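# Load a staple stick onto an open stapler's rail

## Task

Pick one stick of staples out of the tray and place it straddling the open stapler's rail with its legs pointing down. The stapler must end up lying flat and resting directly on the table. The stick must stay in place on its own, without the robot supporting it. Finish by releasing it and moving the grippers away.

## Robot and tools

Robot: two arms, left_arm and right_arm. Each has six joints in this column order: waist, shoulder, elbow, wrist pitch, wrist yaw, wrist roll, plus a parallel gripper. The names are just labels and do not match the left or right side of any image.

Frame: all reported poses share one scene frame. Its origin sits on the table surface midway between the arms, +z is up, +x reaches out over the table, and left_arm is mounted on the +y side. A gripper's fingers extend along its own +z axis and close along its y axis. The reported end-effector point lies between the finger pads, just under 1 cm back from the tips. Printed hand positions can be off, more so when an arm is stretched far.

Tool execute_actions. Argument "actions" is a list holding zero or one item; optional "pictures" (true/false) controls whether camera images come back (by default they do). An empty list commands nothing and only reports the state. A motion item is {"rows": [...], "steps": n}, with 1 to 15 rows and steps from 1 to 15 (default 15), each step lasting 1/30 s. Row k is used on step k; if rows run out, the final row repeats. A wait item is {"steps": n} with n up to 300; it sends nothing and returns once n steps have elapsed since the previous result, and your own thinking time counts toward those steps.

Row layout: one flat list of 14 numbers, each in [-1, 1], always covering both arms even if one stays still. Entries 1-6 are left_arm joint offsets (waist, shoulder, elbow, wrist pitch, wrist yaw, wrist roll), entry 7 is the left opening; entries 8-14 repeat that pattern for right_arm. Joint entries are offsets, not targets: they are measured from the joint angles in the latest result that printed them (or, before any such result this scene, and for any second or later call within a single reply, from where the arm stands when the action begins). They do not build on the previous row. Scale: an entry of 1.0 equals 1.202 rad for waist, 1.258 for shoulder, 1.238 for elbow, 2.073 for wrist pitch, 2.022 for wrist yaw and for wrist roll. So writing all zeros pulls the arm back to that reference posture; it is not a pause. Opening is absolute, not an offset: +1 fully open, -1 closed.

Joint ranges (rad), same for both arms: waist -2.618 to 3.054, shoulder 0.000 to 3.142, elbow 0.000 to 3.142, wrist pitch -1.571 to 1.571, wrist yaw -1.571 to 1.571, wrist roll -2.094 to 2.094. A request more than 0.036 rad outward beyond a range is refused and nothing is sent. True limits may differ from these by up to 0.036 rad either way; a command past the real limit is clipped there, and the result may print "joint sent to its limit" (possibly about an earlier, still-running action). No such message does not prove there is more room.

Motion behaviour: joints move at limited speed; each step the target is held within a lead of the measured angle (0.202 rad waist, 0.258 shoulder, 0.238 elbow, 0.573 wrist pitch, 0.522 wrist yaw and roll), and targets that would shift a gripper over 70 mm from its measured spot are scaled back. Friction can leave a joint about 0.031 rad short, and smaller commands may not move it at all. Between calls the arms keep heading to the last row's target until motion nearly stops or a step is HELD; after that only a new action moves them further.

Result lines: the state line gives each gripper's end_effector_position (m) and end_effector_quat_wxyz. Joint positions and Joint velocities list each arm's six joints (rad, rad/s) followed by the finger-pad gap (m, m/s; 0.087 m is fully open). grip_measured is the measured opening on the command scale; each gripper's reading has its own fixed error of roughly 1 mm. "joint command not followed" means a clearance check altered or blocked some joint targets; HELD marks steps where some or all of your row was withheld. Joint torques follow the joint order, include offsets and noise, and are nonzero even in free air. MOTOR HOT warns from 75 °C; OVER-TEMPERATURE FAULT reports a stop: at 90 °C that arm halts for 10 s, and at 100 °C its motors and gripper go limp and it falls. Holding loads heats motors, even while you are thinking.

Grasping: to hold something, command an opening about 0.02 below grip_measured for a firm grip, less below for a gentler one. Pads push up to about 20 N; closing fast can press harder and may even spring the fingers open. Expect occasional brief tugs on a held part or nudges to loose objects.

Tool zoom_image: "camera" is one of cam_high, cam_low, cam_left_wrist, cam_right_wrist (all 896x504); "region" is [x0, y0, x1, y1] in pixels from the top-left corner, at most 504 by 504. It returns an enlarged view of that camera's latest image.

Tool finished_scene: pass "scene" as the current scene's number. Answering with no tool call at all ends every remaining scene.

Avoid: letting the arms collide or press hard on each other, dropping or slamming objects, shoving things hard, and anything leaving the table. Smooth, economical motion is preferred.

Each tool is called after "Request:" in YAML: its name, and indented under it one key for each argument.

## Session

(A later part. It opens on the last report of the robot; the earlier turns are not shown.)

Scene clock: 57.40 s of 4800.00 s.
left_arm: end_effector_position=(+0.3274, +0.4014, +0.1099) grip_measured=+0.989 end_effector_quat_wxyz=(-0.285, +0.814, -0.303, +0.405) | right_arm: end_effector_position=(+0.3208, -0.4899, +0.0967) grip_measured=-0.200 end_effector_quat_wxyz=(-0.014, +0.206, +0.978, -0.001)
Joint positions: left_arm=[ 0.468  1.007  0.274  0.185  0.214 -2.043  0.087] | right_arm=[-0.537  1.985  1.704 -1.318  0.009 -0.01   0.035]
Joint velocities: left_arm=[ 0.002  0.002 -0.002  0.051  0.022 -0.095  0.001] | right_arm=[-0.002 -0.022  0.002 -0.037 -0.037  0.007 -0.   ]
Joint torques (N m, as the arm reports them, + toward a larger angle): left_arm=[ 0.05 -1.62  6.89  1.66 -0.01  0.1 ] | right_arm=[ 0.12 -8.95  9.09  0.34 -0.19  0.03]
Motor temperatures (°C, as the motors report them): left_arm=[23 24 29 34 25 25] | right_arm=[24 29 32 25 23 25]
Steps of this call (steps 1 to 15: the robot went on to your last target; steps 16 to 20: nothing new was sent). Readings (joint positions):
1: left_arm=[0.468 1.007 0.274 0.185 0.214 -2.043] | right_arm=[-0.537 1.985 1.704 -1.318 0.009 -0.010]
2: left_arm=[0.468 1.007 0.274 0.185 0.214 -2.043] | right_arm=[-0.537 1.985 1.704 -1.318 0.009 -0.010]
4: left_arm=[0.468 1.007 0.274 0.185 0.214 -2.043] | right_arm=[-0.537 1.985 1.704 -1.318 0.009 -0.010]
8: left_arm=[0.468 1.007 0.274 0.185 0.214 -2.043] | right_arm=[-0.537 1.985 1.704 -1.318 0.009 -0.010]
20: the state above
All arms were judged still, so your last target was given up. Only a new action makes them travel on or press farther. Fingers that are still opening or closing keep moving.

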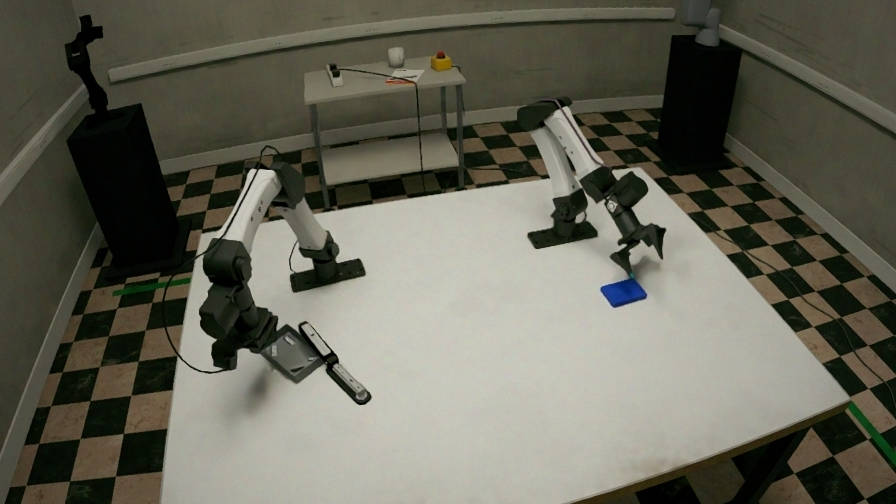

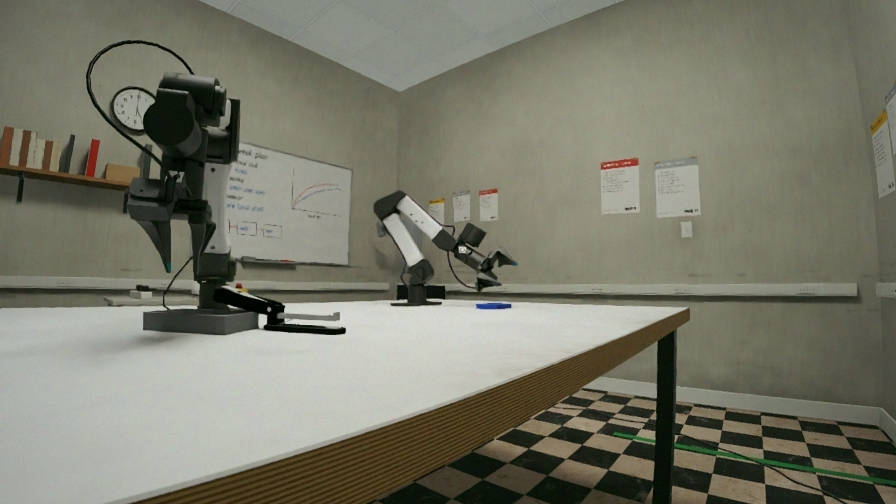

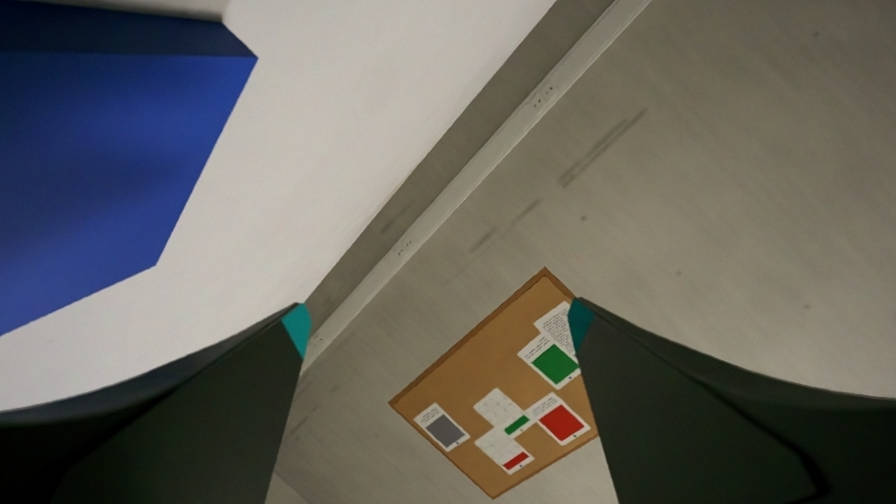

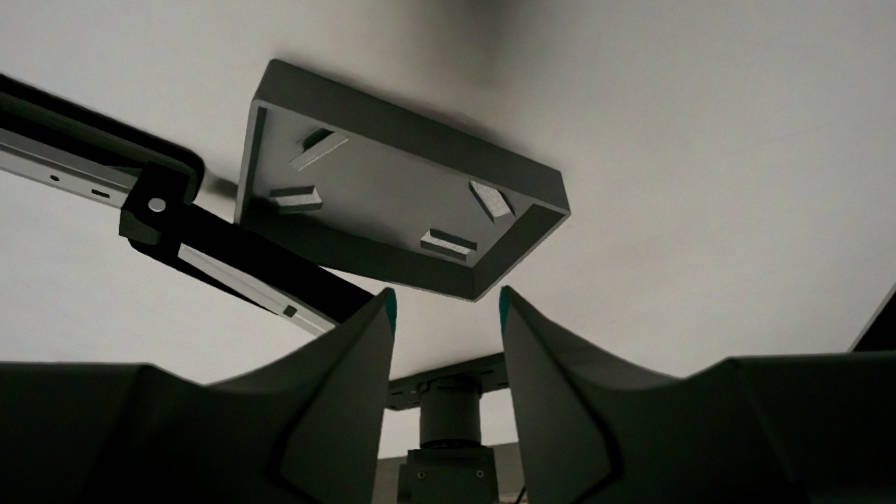

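Request:
execute_actions:
  actions:
    - {"rows":[[0,0,0,0,0,0,1,-0.05,0.1,0.12,0,0,0,-0.2]],"steps":15}
  pictures: false

Request:
execute_actions:
  actions:
    - {"steps":20}

Scene clock: 64.57 s of 4800.00 s.
left_arm: end_effector_position=(+0.3274, +0.4014, +0.1099) grip_measured=+0.989 end_effector_quat_wxyz=(-0.285, +0.814, -0.303, +0.405) | right_arm: end_effector_position=(+0.3368, -0.5216, +0.0804) grip_measured=-0.200 end_effector_quat_wxyz=(-0.015, +0.237, +0.971, +0.000)
Joint positions: left_arm=[ 0.468  1.007  0.274  0.185  0.214 -2.043  0.087] | right_arm=[-0.6    2.109  1.823 -1.315  0.007 -0.01   0.035]
Joint velocities: left_arm=[ 0.002  0.002  0.012 -0.051 -0.007  0.022 -0.001] | right_arm=[-0.007 -0.007  0.002 -0.11  -0.007  0.037  0.   ]
Joint torques (N m, as the arm reports them, + toward a larger angle): left_arm=[ 0.01 -1.61  6.78  1.63 -0.01  0.12] | right_arm=[ -0.04 -10.04   9.3    0.35  -0.14   0.03]
Motor temperatures (°C, as the motors report them): left_arm=[23 24 30 34 25 25] | right_arm=[24 30 33 25 23 25]
Steps of this call (steps 1 to 90: nothing new was sent; then 3.67 s passed at rest; steps 91 to 105: all 15 steps of this action). Readings (joint positions):
91: left_arm=[0.468 1.007 0.274 0.185 0.214 -2.043] | right_arm=[-0.542 2.002 1.729 -1.335 0.007 -0.010]
92: left_arm=[0.468 1.007 0.274 0.185 0.214 -2.043] | right_arm=[-0.551 2.031 1.772 -1.341 0.006 -0.010]
94: left_arm=[0.468 1.007 0.274 0.185 0.214 -2.043] | right_arm=[-0.575 2.076 1.818 -1.320 0.006 -0.010]
98: left_arm=[0.468 1.007 0.274 0.185 0.214 -2.043] | right_arm=[-0.600 2.108 1.823 -1.315 0.007 -0.010]
105: the state above

Scene clock: 65.23 s of 4800.00 s.
left_arm: end_effector_position=(+0.3274, +0.4014, +0.1099) grip_measured=+0.989 end_effector_quat_wxyz=(-0.285, +0.814, -0.303, +0.405) | right_arm: end_effector_position=(+0.3368, -0.5216, +0.0804) grip_measured=-0.200 end_effector_quat_wxyz=(-0.015, +0.237, +0.971, +0.000)
Joint positions: left_arm=[ 0.468  1.007  0.274  0.185  0.214 -2.043  0.087] | right_arm=[-0.6    2.109  1.823 -1.315  0.007 -0.01   0.035]
Joint velocities: left_arm=[-0.002  0.017 -0.012  0.037 -0.081 -0.095 -0.   ] | right_arm=[-0.007  0.002  0.002 -0.022  0.022 -0.022 -0.   ]
Joint torques (N m, as the arm reports them, + toward a larger angle): left_arm=[-0.1  -1.68  6.94  1.64  0.01  0.1 ] | right_arm=[ -0.07 -10.05   9.27   0.34  -0.14   0.02]
Motor temperatures (°C, as the motors report them): left_arm=[23 24 30 34 25 25] | right_arm=[24 30 33 25 23 25]
Steps of this call (steps 1 to 15: the robot went on to your last target; steps 16 to 20: nothing new was sent). Readings (joint positions):
1: left_arm=[0.468 1.007 0.274 0.185 0.214 -2.043] | right_arm=[-0.600 2.109 1.823 -1.315 0.007 -0.010]
2: left_arm=[0.468 1.007 0.274 0.185 0.214 -2.043] | right_arm=[-0.600 2.109 1.823 -1.315 0.007 -0.010]
4: left_arm=[0.468 1.007 0.274 0.185 0.214 -2.043] | right_arm=[-0.600 2.109 1.823 -1.315 0.007 -0.010]
8: left_arm=[0.468 1.007 0.274 0.185 0.214 -2.043] | right_arm=[-0.600 2.109 1.823 -1.315 0.007 -0.010]
20: the state above
All arms were judged still, so your last target was given up. Only a new action makes them travel on or press farther. Fingers that are still opening or closing keep moving.

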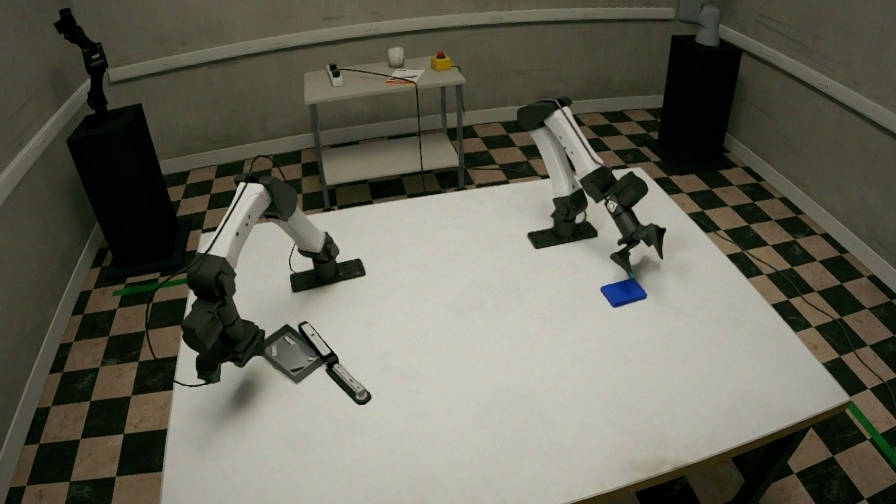

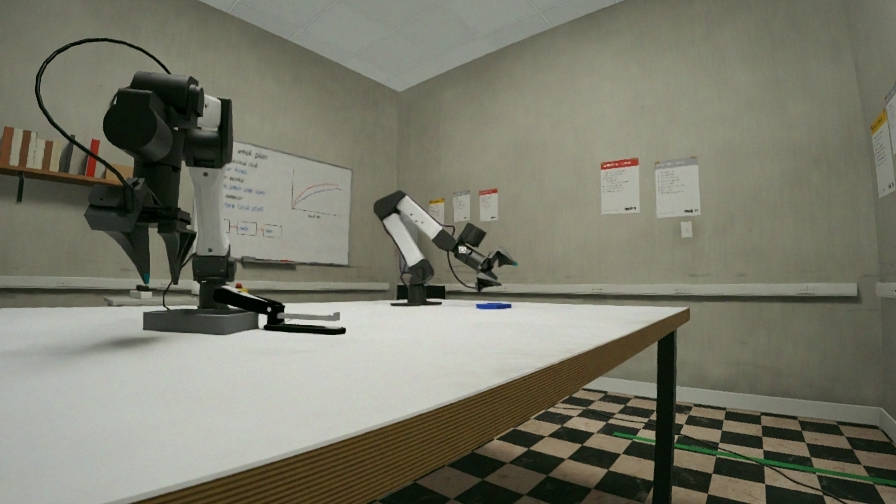

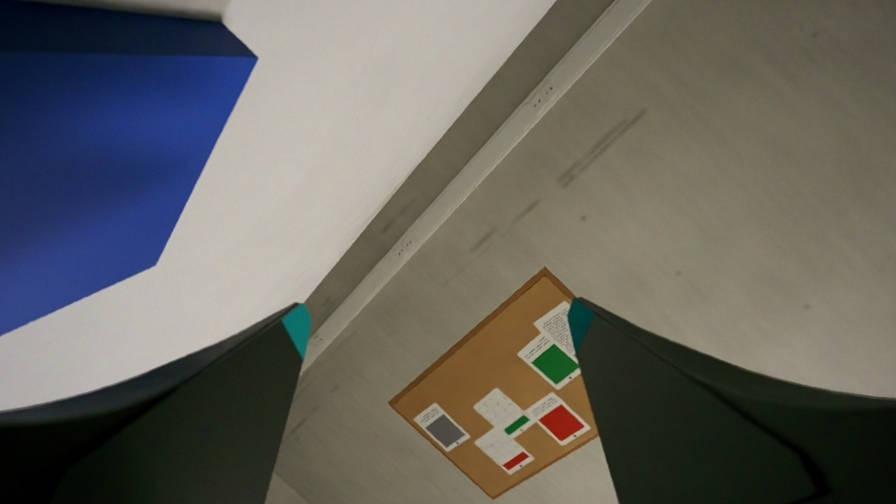

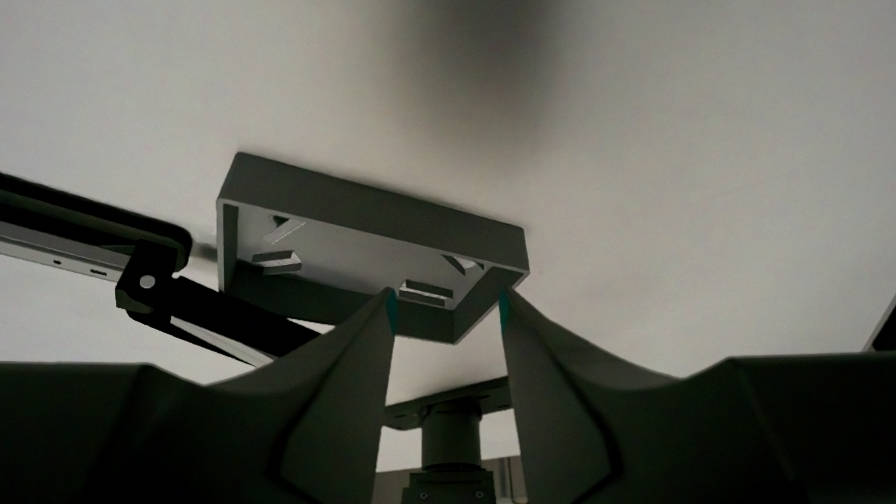

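Request:
execute_actions:
  actions:
    - {"rows":[[0,0,0,0,0,0,1,0,-0.1,-0.1,0,0,0,-0.2]],"steps":15}
  pictures: false

Request:
execute_actions:
  actions:
    - {"steps":20}

Scene clock: 72.17 s of 4800.00 s.
left_arm: end_effector_position=(+0.3274, +0.4014, +0.1099) grip_measured=+0.989 end_effector_quat_wxyz=(-0.285, +0.814, -0.303, +0.405) | right_arm: end_effector_position=(+0.3159, -0.5104, +0.0964) grip_measured=-0.200 end_effector_quat_wxyz=(-0.011, +0.237, +0.971, -0.001)
Joint positions: left_arm=[ 0.468  1.007  0.274  0.185  0.214 -2.043  0.087] | right_arm=[-0.6    1.998  1.723 -1.317  0.007 -0.01   0.035]
Joint velocities: left_arm=[ 0.002  0.012  0.002 -0.066  0.081  0.022  0.001] | right_arm=[ 0.007 -0.007 -0.007  0.037  0.022 -0.066 -0.   ]
Joint torques (N m, as the arm reports them, + toward a larger angle): left_arm=[-0.1  -1.61  6.91  1.66  0.    0.12] | right_arm=[ -0.28 -10.47   4.63   0.41  -0.15   0.02]
Motor temperatures (°C, as the motors report them): left_arm=[23 24 30 35 25 25] | right_arm=[24 31 33 25 23 25]
Steps of this call (steps 1 to 90: nothing new was sent; then 3.43 s passed at rest; steps 91 to 105: all 15 steps of this action). Readings (joint positions):
91: left_arm=[0.468 1.007 0.274 0.185 0.214 -2.043] | right_arm=[-0.600 2.095 1.802 -1.301 0.007 -0.010]
92: left_arm=[0.468 1.007 0.274 0.185 0.214 -2.043] | right_arm=[-0.600 2.070 1.766 -1.296 0.007 -0.010]
94: left_arm=[0.468 1.007 0.274 0.185 0.214 -2.043] | right_arm=[-0.600 2.028 1.727 -1.312 0.007 -0.010]
98: left_arm=[0.468 1.007 0.274 0.185 0.214 -2.043] | right_arm=[-0.600 1.998 1.723 -1.317 0.007 -0.010]
105: the state above

Scene clock: 72.83 s of 4800.00 s.
left_arm: end_effector_position=(+0.3274, +0.4014, +0.1099) grip_measured=+0.989 end_effector_quat_wxyz=(-0.285, +0.814, -0.303, +0.405) | right_arm: end_effector_position=(+0.3159, -0.5104, +0.0964) grip_measured=-0.200 end_effector_quat_wxyz=(-0.011, +0.237, +0.971, -0.001)
Joint positions: left_arm=[ 0.468  1.007  0.274  0.185  0.214 -2.043  0.087] | right_arm=[-0.6    1.998  1.723 -1.317  0.007 -0.01   0.035]
Joint velocities: left_arm=[-0.002 -0.012  0.012 -0.051  0.007  0.037  0.   ] | right_arm=[-0.007 -0.017 -0.002  0.051  0.007 -0.11  -0.   ]
Joint torques (N m, as the arm reports them, + toward a larger angle): left_arm=[ 0.   -1.55  6.85  1.65 -0.01  0.1 ] | right_arm=[ -0.31 -10.47   4.64   0.42  -0.15   0.02]
Motor temperatures (°C, as the motors report them): left_arm=[23 24 30 35 25 25] | right_arm=[24 31 33 25 23 25]
Steps of this call (steps 1 to 15: the robot went on to your last target; steps 16 to 20: nothing new was sent). Readings (joint positions):
1: left_arm=[0.468 1.007 0.274 0.185 0.214 -2.043] | right_arm=[-0.600 1.998 1.723 -1.317 0.007 -0.010]
2: left_arm=[0.468 1.007 0.274 0.185 0.214 -2.043] | right_arm=[-0.600 1.998 1.723 -1.317 0.007 -0.010]
4: left_arm=[0.468 1.007 0.274 0.185 0.214 -2.043] | right_arm=[-0.600 1.998 1.723 -1.317 0.007 -0.010]
8: left_arm=[0.468 1.007 0.274 0.185 0.214 -2.043] | right_arm=[-0.600 1.998 1.723 -1.317 0.007 -0.010]
20: the state above
All arms were judged still, so your last target was given up. Only a new action makes them travel on or press farther. Fingers that are still opening or closing keep moving.

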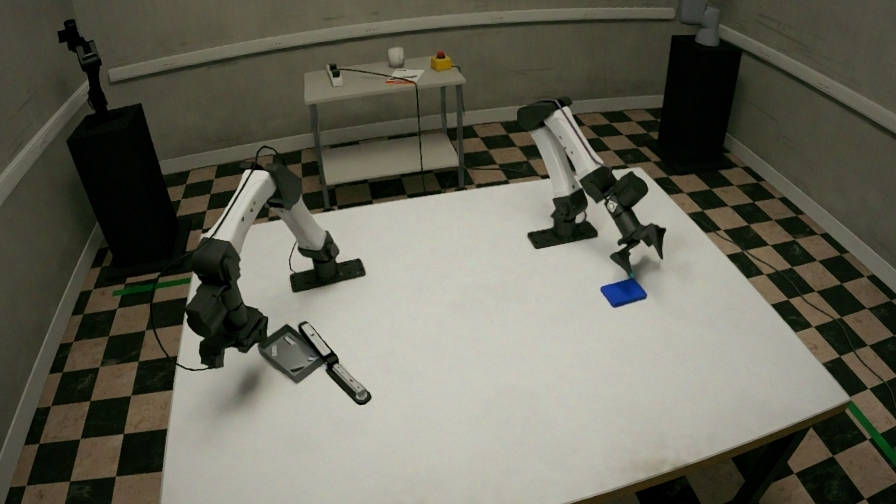

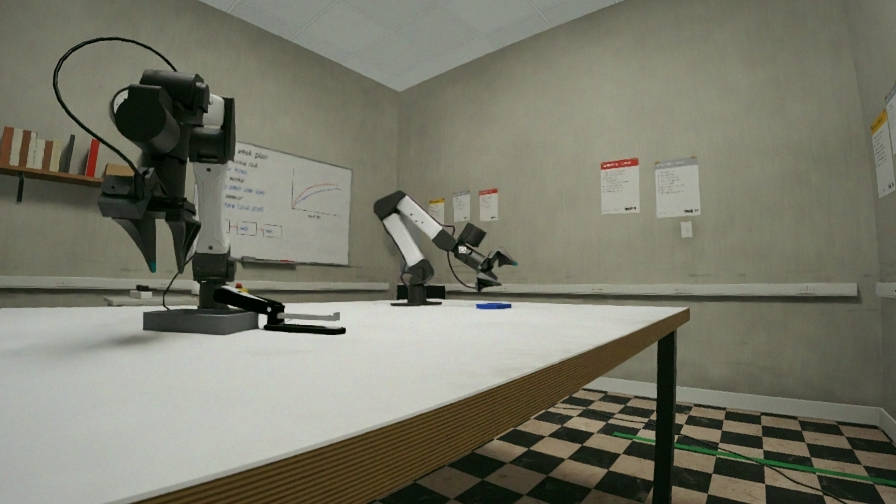

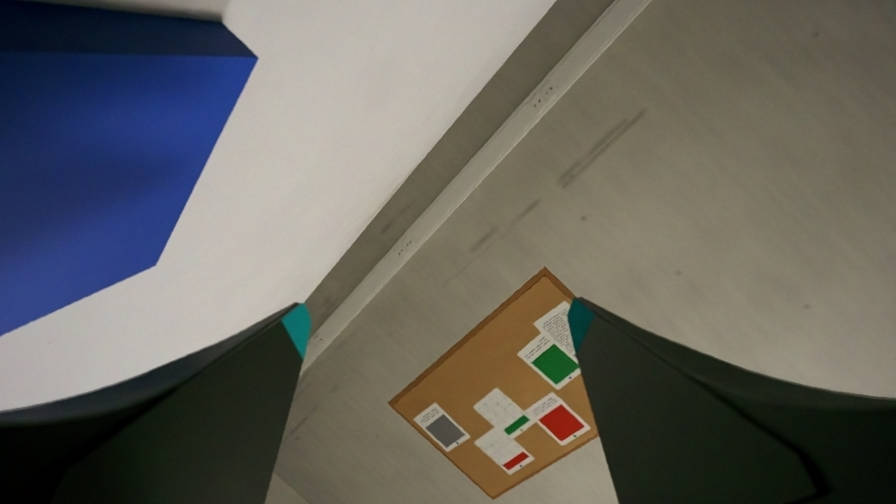

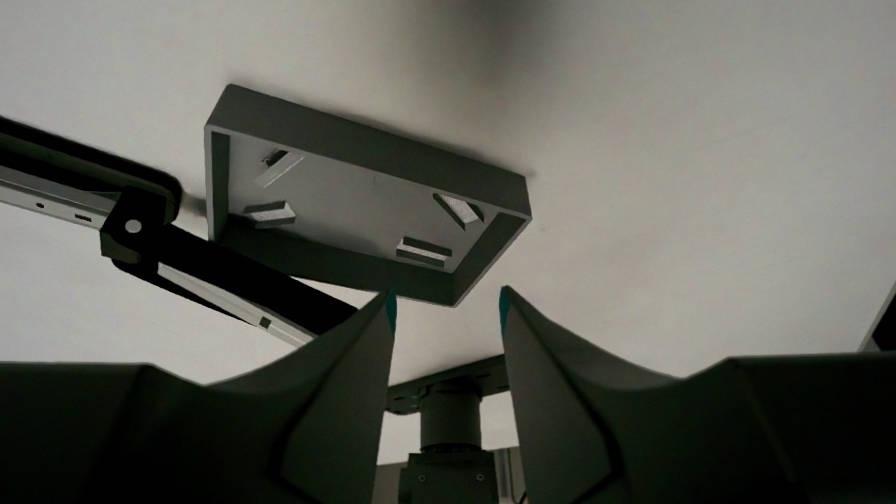

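Request:
execute_actions:
  actions:
    - {"rows":[[0,0,0,0,0,0,1,0,-0.08,-0.2,0.075,0,0,-0.2]],"steps":15}
  pictures: false

Request:
execute_actions:
  actions:
    - {"steps":20}

Scene clock: 78.03 s of 4800.00 s.
left_arm: end_effector_position=(+0.3274, +0.4014, +0.1099) grip_measured=+0.989 end_effector_quat_wxyz=(-0.285, +0.814, -0.303, +0.405) | right_arm: end_effector_position=(+0.2900, -0.4966, +0.0664) grip_measured=-0.200 end_effector_quat_wxyz=(-0.023, +0.237, +0.971, +0.002)
Joint positions: left_arm=[ 0.468  1.007  0.274  0.185  0.214 -2.043  0.087] | right_arm=[-0.6    1.92   1.489 -1.185  0.007 -0.01   0.035]
Joint velocities: left_arm=[-0.007  0.002 -0.007 -0.037 -0.095 -0.022 -0.   ] | right_arm=[ 0.002  0.007 -0.017  0.007 -0.022 -0.037  0.   ]
Joint torques (N m, as the arm reports them, + toward a larger angle): left_arm=[ 0.03 -1.62  6.89  1.64  0.    0.11] | right_arm=[ -0.29 -10.41   5.32   0.53  -0.15   0.02]
Motor temperatures (°C, as the motors report them): left_arm=[23 24 30 35 25 25] | right_arm=[24 32 33 25 23 25]
Steps of this call (steps 1 to 90: nothing new was sent; then 1.70 s passed at rest; steps 91 to 105: all 15 steps of this action). Readings (joint positions):
91: left_arm=[0.468 1.007 0.274 0.185 0.214 -2.043] | right_arm=[-0.600 1.980 1.681 -1.276 0.007 -0.010]
92: left_arm=[0.468 1.007 0.274 0.185 0.214 -2.043] | right_arm=[-0.600 1.949 1.613 -1.238 0.007 -0.010]
94: left_arm=[0.468 1.007 0.274 0.185 0.214 -2.043] | right_arm=[-0.600 1.921 1.524 -1.232 0.007 -0.010]
98: left_arm=[0.468 1.007 0.274 0.185 0.214 -2.043] | right_arm=[-0.600 1.920 1.489 -1.215 0.007 -0.010]
105: the state above

Scene clock: 78.70 s of 4800.00 s.
left_arm: end_effector_position=(+0.3274, +0.4014, +0.1099) grip_measured=+0.989 end_effector_quat_wxyz=(-0.285, +0.814, -0.303, +0.405) | right_arm: end_effector_position=(+0.2913, -0.4974, +0.0661) grip_measured=-0.200 end_effector_quat_wxyz=(-0.020, +0.237, +0.971, +0.001)
Joint positions: left_arm=[ 0.468  1.007  0.274  0.185  0.214 -2.043  0.087] | right_arm=[-0.6    1.92   1.489 -1.179  0.007 -0.01   0.035]
Joint velocities: left_arm=[ 0.002  0.002 -0.017 -0.007 -0.007 -0.007 -0.001] | right_arm=[-0.007 -0.027  0.007  0.051 -0.007  0.081  0.001]
Joint torques (N m, as the arm reports them, + toward a larger angle): left_arm=[-0.06 -1.59  6.98  1.66 -0.01  0.12] | right_arm=[ -0.3  -10.42   5.34   0.56  -0.15   0.02]
Motor temperatures (°C, as the motors report them): left_arm=[23 24 30 35 25 25] | right_arm=[24 32 33 25 23 25]
Steps of this call (steps 1 to 15: the robot went on to your last target; steps 16 to 20: nothing new was sent). Readings (joint positions):
1: left_arm=[0.468 1.007 0.274 0.185 0.214 -2.043] | right_arm=[-0.600 1.920 1.489 -1.183 0.007 -0.010]
2: left_arm=[0.468 1.007 0.274 0.185 0.214 -2.043] | right_arm=[-0.600 1.920 1.489 -1.182 0.007 -0.010]
4: left_arm=[0.468 1.007 0.274 0.185 0.214 -2.043] | right_arm=[-0.600 1.920 1.489 -1.181 0.007 -0.010]
8: left_arm=[0.468 1.007 0.274 0.185 0.214 -2.043] | right_arm=[-0.600 1.920 1.489 -1.180 0.007 -0.010]
20: the state above
All arms were judged still, so your last target was given up. Only a new action makes them travel on or press farther. Fingers that are still opening or closing keep moving.

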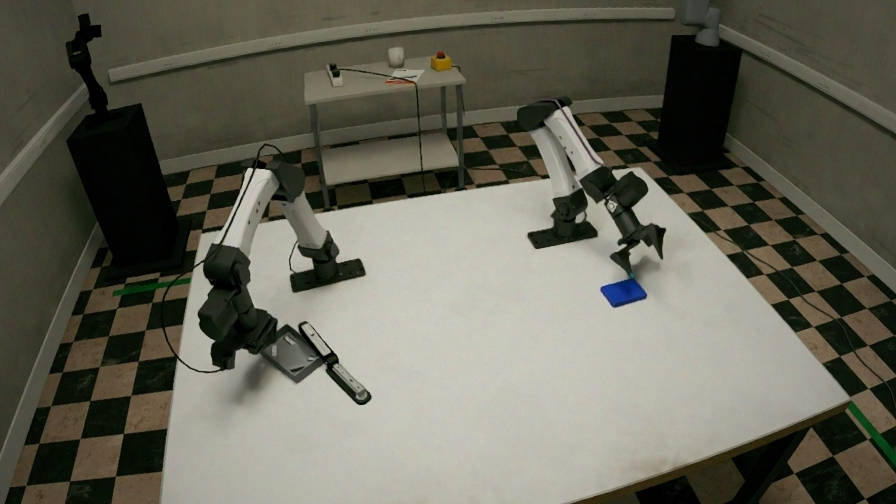

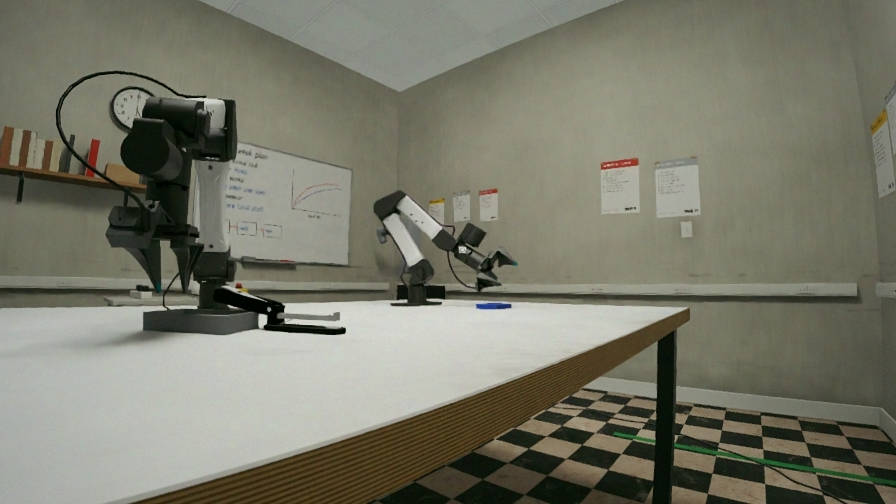

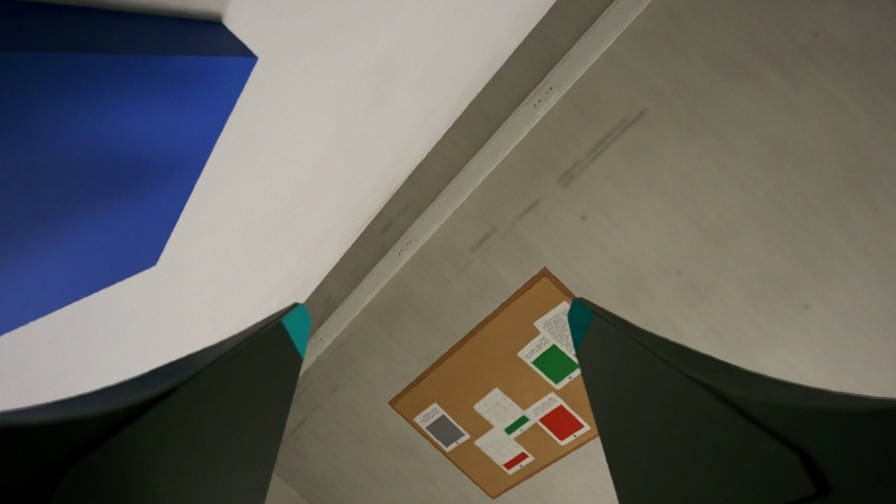

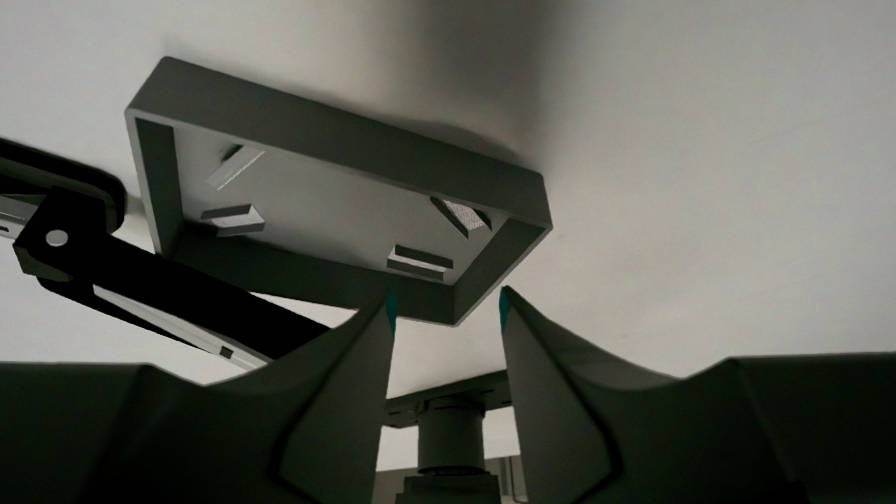

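Request:
zoom_image:
  camera: "cam_right_wrist"
  region: [180, 130, 520, 300]

Region (180, 130, 520, 300) of cam_right_wrist's 896x504 image, scaled by 1.482, with more detail than that image has.

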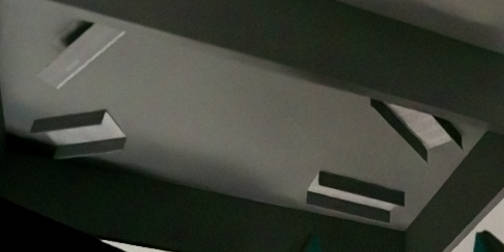

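Request:
execute_actions:
  actions:
    - {"rows":[[0,0,0,0,0,0,1,0,0,0,0,0,0.19,-0.2]],"steps":15}

Scene clock: 102.27 s of 4800.00 s.
left_arm: end_effector_position=(+0.3274, +0.4014, +0.1099) grip_measured=+0.989 end_effector_quat_wxyz=(-0.285, +0.814, -0.303, +0.405) | right_arm: end_effector_position=(+0.3005, -0.4855, +0.0659) grip_measured=-0.200 end_effector_quat_wxyz=(-0.020, +0.408, +0.913, -0.002)
Joint positions: left_arm=[ 0.468  1.007  0.274  0.185  0.214 -2.043  0.087] | right_arm=[-0.6    1.92   1.489 -1.179  0.007  0.353  0.035]
Joint velocities: left_arm=[-0.007  0.012 -0.007 -0.007 -0.051 -0.139  0.   ] | right_arm=[ 0.002 -0.002  0.007  0.051 -0.037  0.022  0.   ]
Joint torques (N m, as the arm reports them, + toward a larger angle): left_arm=[ 0.04 -1.64  6.79  1.65 -0.02  0.1 ] | right_arm=[-0.25 -8.65  6.57  0.35 -0.12  0.11]
Motor temperatures (°C, as the motors report them): left_arm=[23 24 31 36 25 25] | right_arm=[24 35 32 25 23 25]
Steps of this call (steps 1 to 90: nothing new was sent; then 20.07 s passed at rest; steps 91 to 105: all 15 steps of this action). Readings (joint positions):
91: left_arm=[0.468 1.007 0.274 0.185 0.214 -2.043] | right_arm=[-0.600 1.920 1.489 -1.179 0.007 0.047]
92: left_arm=[0.468 1.007 0.274 0.185 0.214 -2.043] | right_arm=[-0.600 1.920 1.489 -1.179 0.007 0.111]
94: left_arm=[0.468 1.007 0.274 0.185 0.214 -2.043] | right_arm=[-0.600 1.920 1.489 -1.179 0.007 0.204]
98: left_arm=[0.468 1.007 0.274 0.185 0.214 -2.043] | right_arm=[-0.600 1.920 1.489 -1.179 0.007 0.300]
105: the state above

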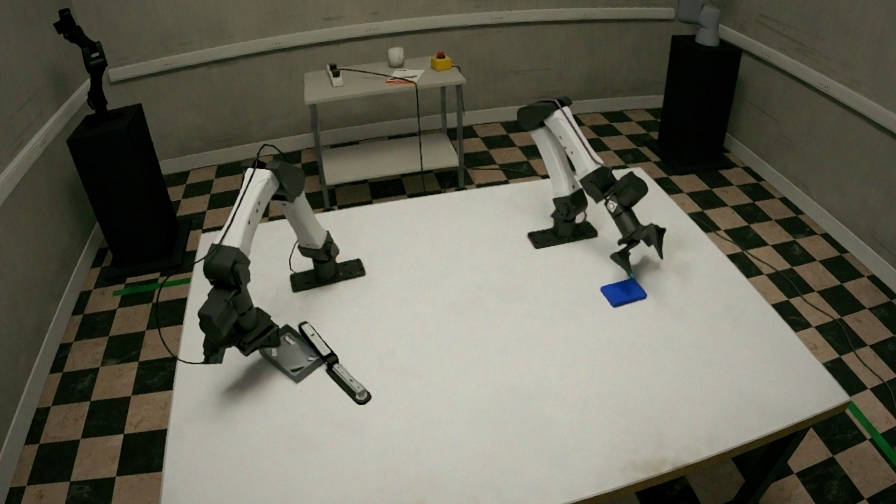

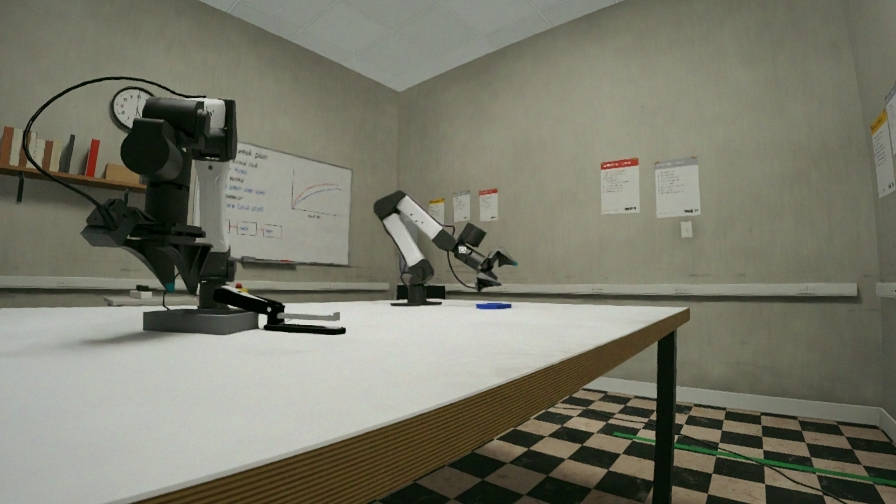

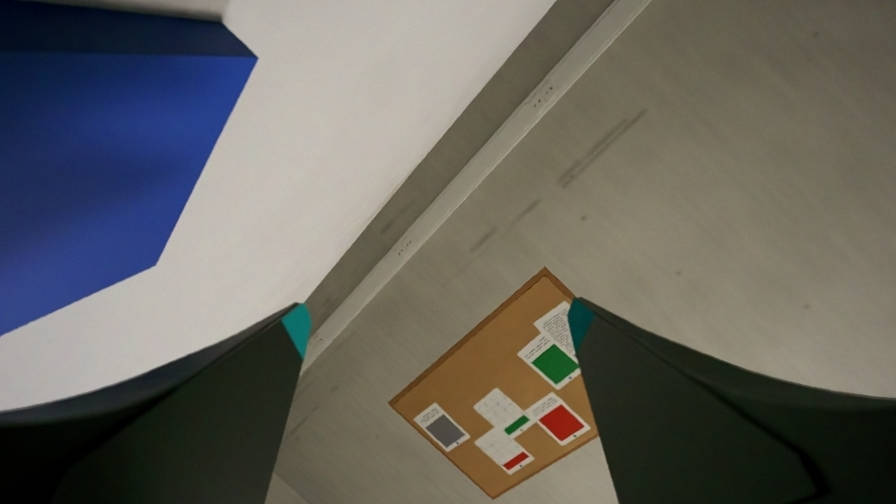

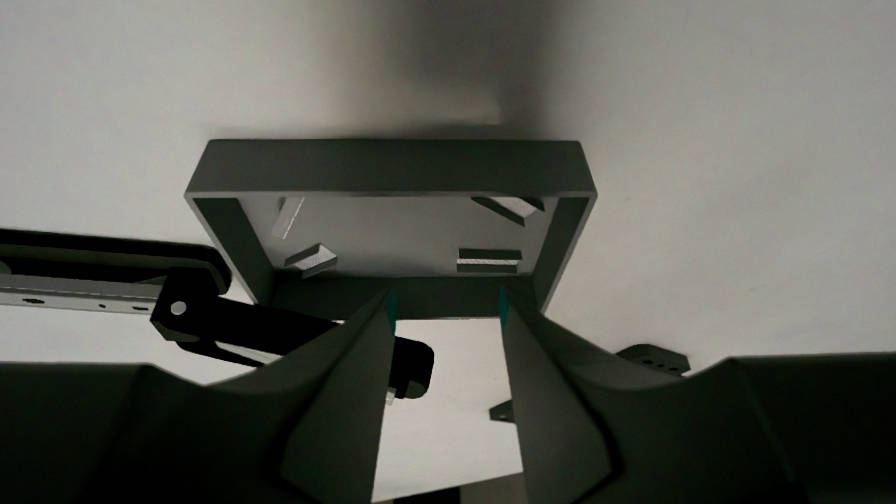

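Wrong way.

Request:
execute_actions:
  actions:
    - {"rows":[[0,0,0,0,0,0,1,0,0,0,0,0,-0.37,-0.2]],"steps":15}
  pictures: false

Request:
execute_actions:
  actions:
    - {"steps":20}

Scene clock: 106.37 s of 4800.00 s.
left_arm: end_effector_position=(+0.3274, +0.4014, +0.1099) grip_measured=+0.989 end_effector_quat_wxyz=(-0.285, +0.814, -0.303, +0.405) | right_arm: end_effector_position=(+0.2870, -0.5111, +0.0661) grip_measured=-0.200 end_effector_quat_wxyz=(-0.019, +0.067, +0.998, +0.005)
Joint positions: left_arm=[ 0.468  1.007  0.274  0.185  0.214 -2.043  0.087] | right_arm=[-0.6    1.92   1.489 -1.179  0.007 -0.355  0.035]
Joint velocities: left_arm=[-0.012 -0.007  0.002  0.022 -0.022  0.066  0.   ] | right_arm=[-0.007 -0.042 -0.002 -0.066 -0.081 -0.154 -0.   ]
Joint torques (N m, as the arm reports them, + toward a larger angle): left_arm=[ 0.04 -1.72  6.93  1.64  0.01  0.11] | right_arm=[-0.28 -8.65  6.58  0.36 -0.18 -0.06]
Motor temperatures (°C, as the motors report them): left_arm=[23 24 31 36 25 25] | right_arm=[24 35 32 25 23 25]
Steps of this call (steps 1 to 30: the robot went on to your last target; steps 31 to 100: nothing new was sent; then 0.27 s passed at rest; steps 101 to 115: all 15 steps of this action). Readings (joint positions):
101: left_arm=[0.468 1.007 0.274 0.185 0.214 -2.043] | right_arm=[-0.600 1.920 1.489 -1.179 0.007 0.288]
102: left_arm=[0.468 1.007 0.274 0.185 0.214 -2.043] | right_arm=[-0.600 1.920 1.489 -1.179 0.007 0.188]
104: left_arm=[0.468 1.007 0.274 0.185 0.214 -2.043] | right_arm=[-0.600 1.920 1.489 -1.179 0.007 -0.003]
108: left_arm=[0.468 1.007 0.274 0.185 0.214 -2.043] | right_arm=[-0.600 1.920 1.489 -1.179 0.007 -0.232]
115: the state above

Scene clock: 107.03 s of 4800.00 s.
left_arm: end_effector_position=(+0.3274, +0.4014, +0.1099) grip_measured=+0.989 end_effector_quat_wxyz=(-0.285, +0.814, -0.303, +0.405) | right_arm: end_effector_position=(+0.2868, -0.5124, +0.0661) grip_measured=-0.200 end_effector_quat_wxyz=(-0.019, +0.051, +0.999, +0.005)
Joint positions: left_arm=[ 0.468  1.007  0.274  0.185  0.214 -2.043  0.087] | right_arm=[-0.6    1.92   1.489 -1.179  0.007 -0.388  0.035]
Joint velocities: left_arm=[-0.012 -0.002 -0.002  0.066  0.007  0.037 -0.   ] | right_arm=[-0.002 -0.002  0.017  0.007 -0.007 -0.066 -0.   ]
Joint torques (N m, as the arm reports them, + toward a larger angle): left_arm=[ 0.02 -1.67  6.92  1.67 -0.02  0.1 ] | right_arm=[-0.29 -8.65  6.59  0.36 -0.18 -0.07]
Motor temperatures (°C, as the motors report them): left_arm=[23 24 31 36 25 25] | right_arm=[24 35 32 25 23 25]
Steps of this call (steps 1 to 20: the robot went on to your last target). Readings (joint positions):
1: left_arm=[0.468 1.007 0.274 0.185 0.214 -2.043] | right_arm=[-0.600 1.920 1.489 -1.179 0.007 -0.362]
2: left_arm=[0.468 1.007 0.274 0.185 0.214 -2.043] | right_arm=[-0.600 1.920 1.489 -1.179 0.007 -0.367]
4: left_arm=[0.468 1.007 0.274 0.185 0.214 -2.043] | right_arm=[-0.600 1.920 1.489 -1.179 0.007 -0.375]
8: left_arm=[0.468 1.007 0.274 0.185 0.214 -2.043] | right_arm=[-0.600 1.920 1.489 -1.179 0.007 -0.383]
20: the state above

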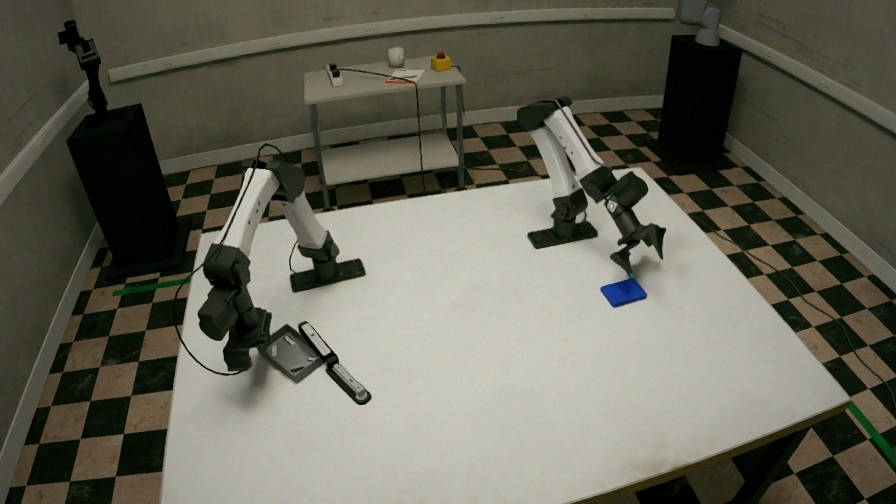

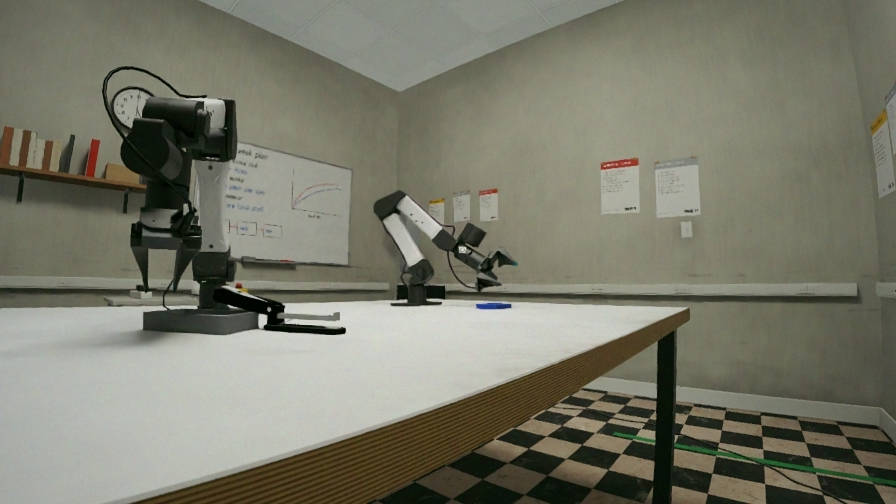

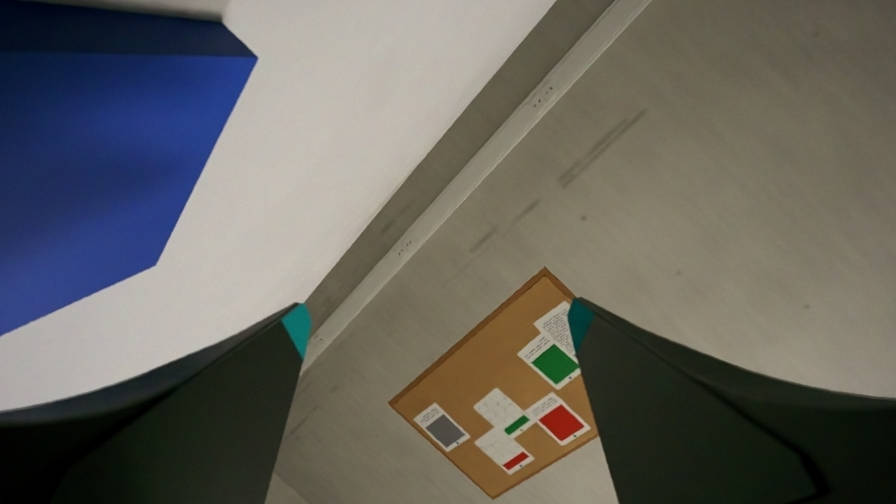

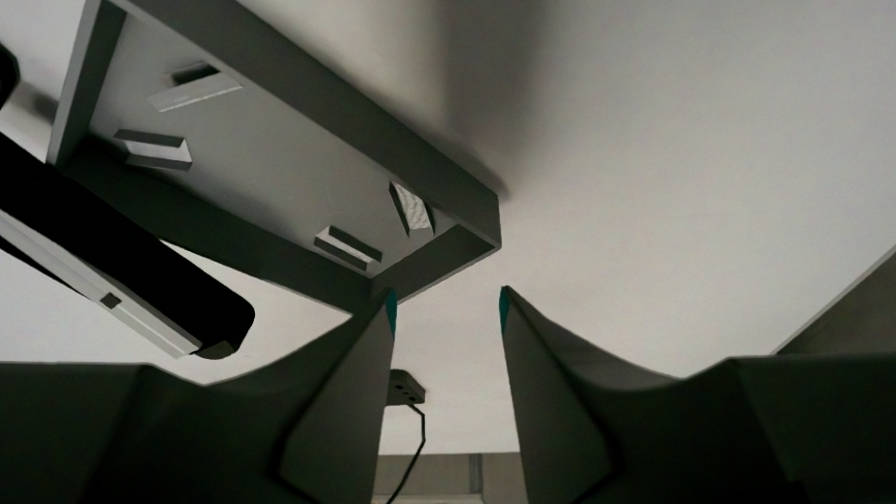

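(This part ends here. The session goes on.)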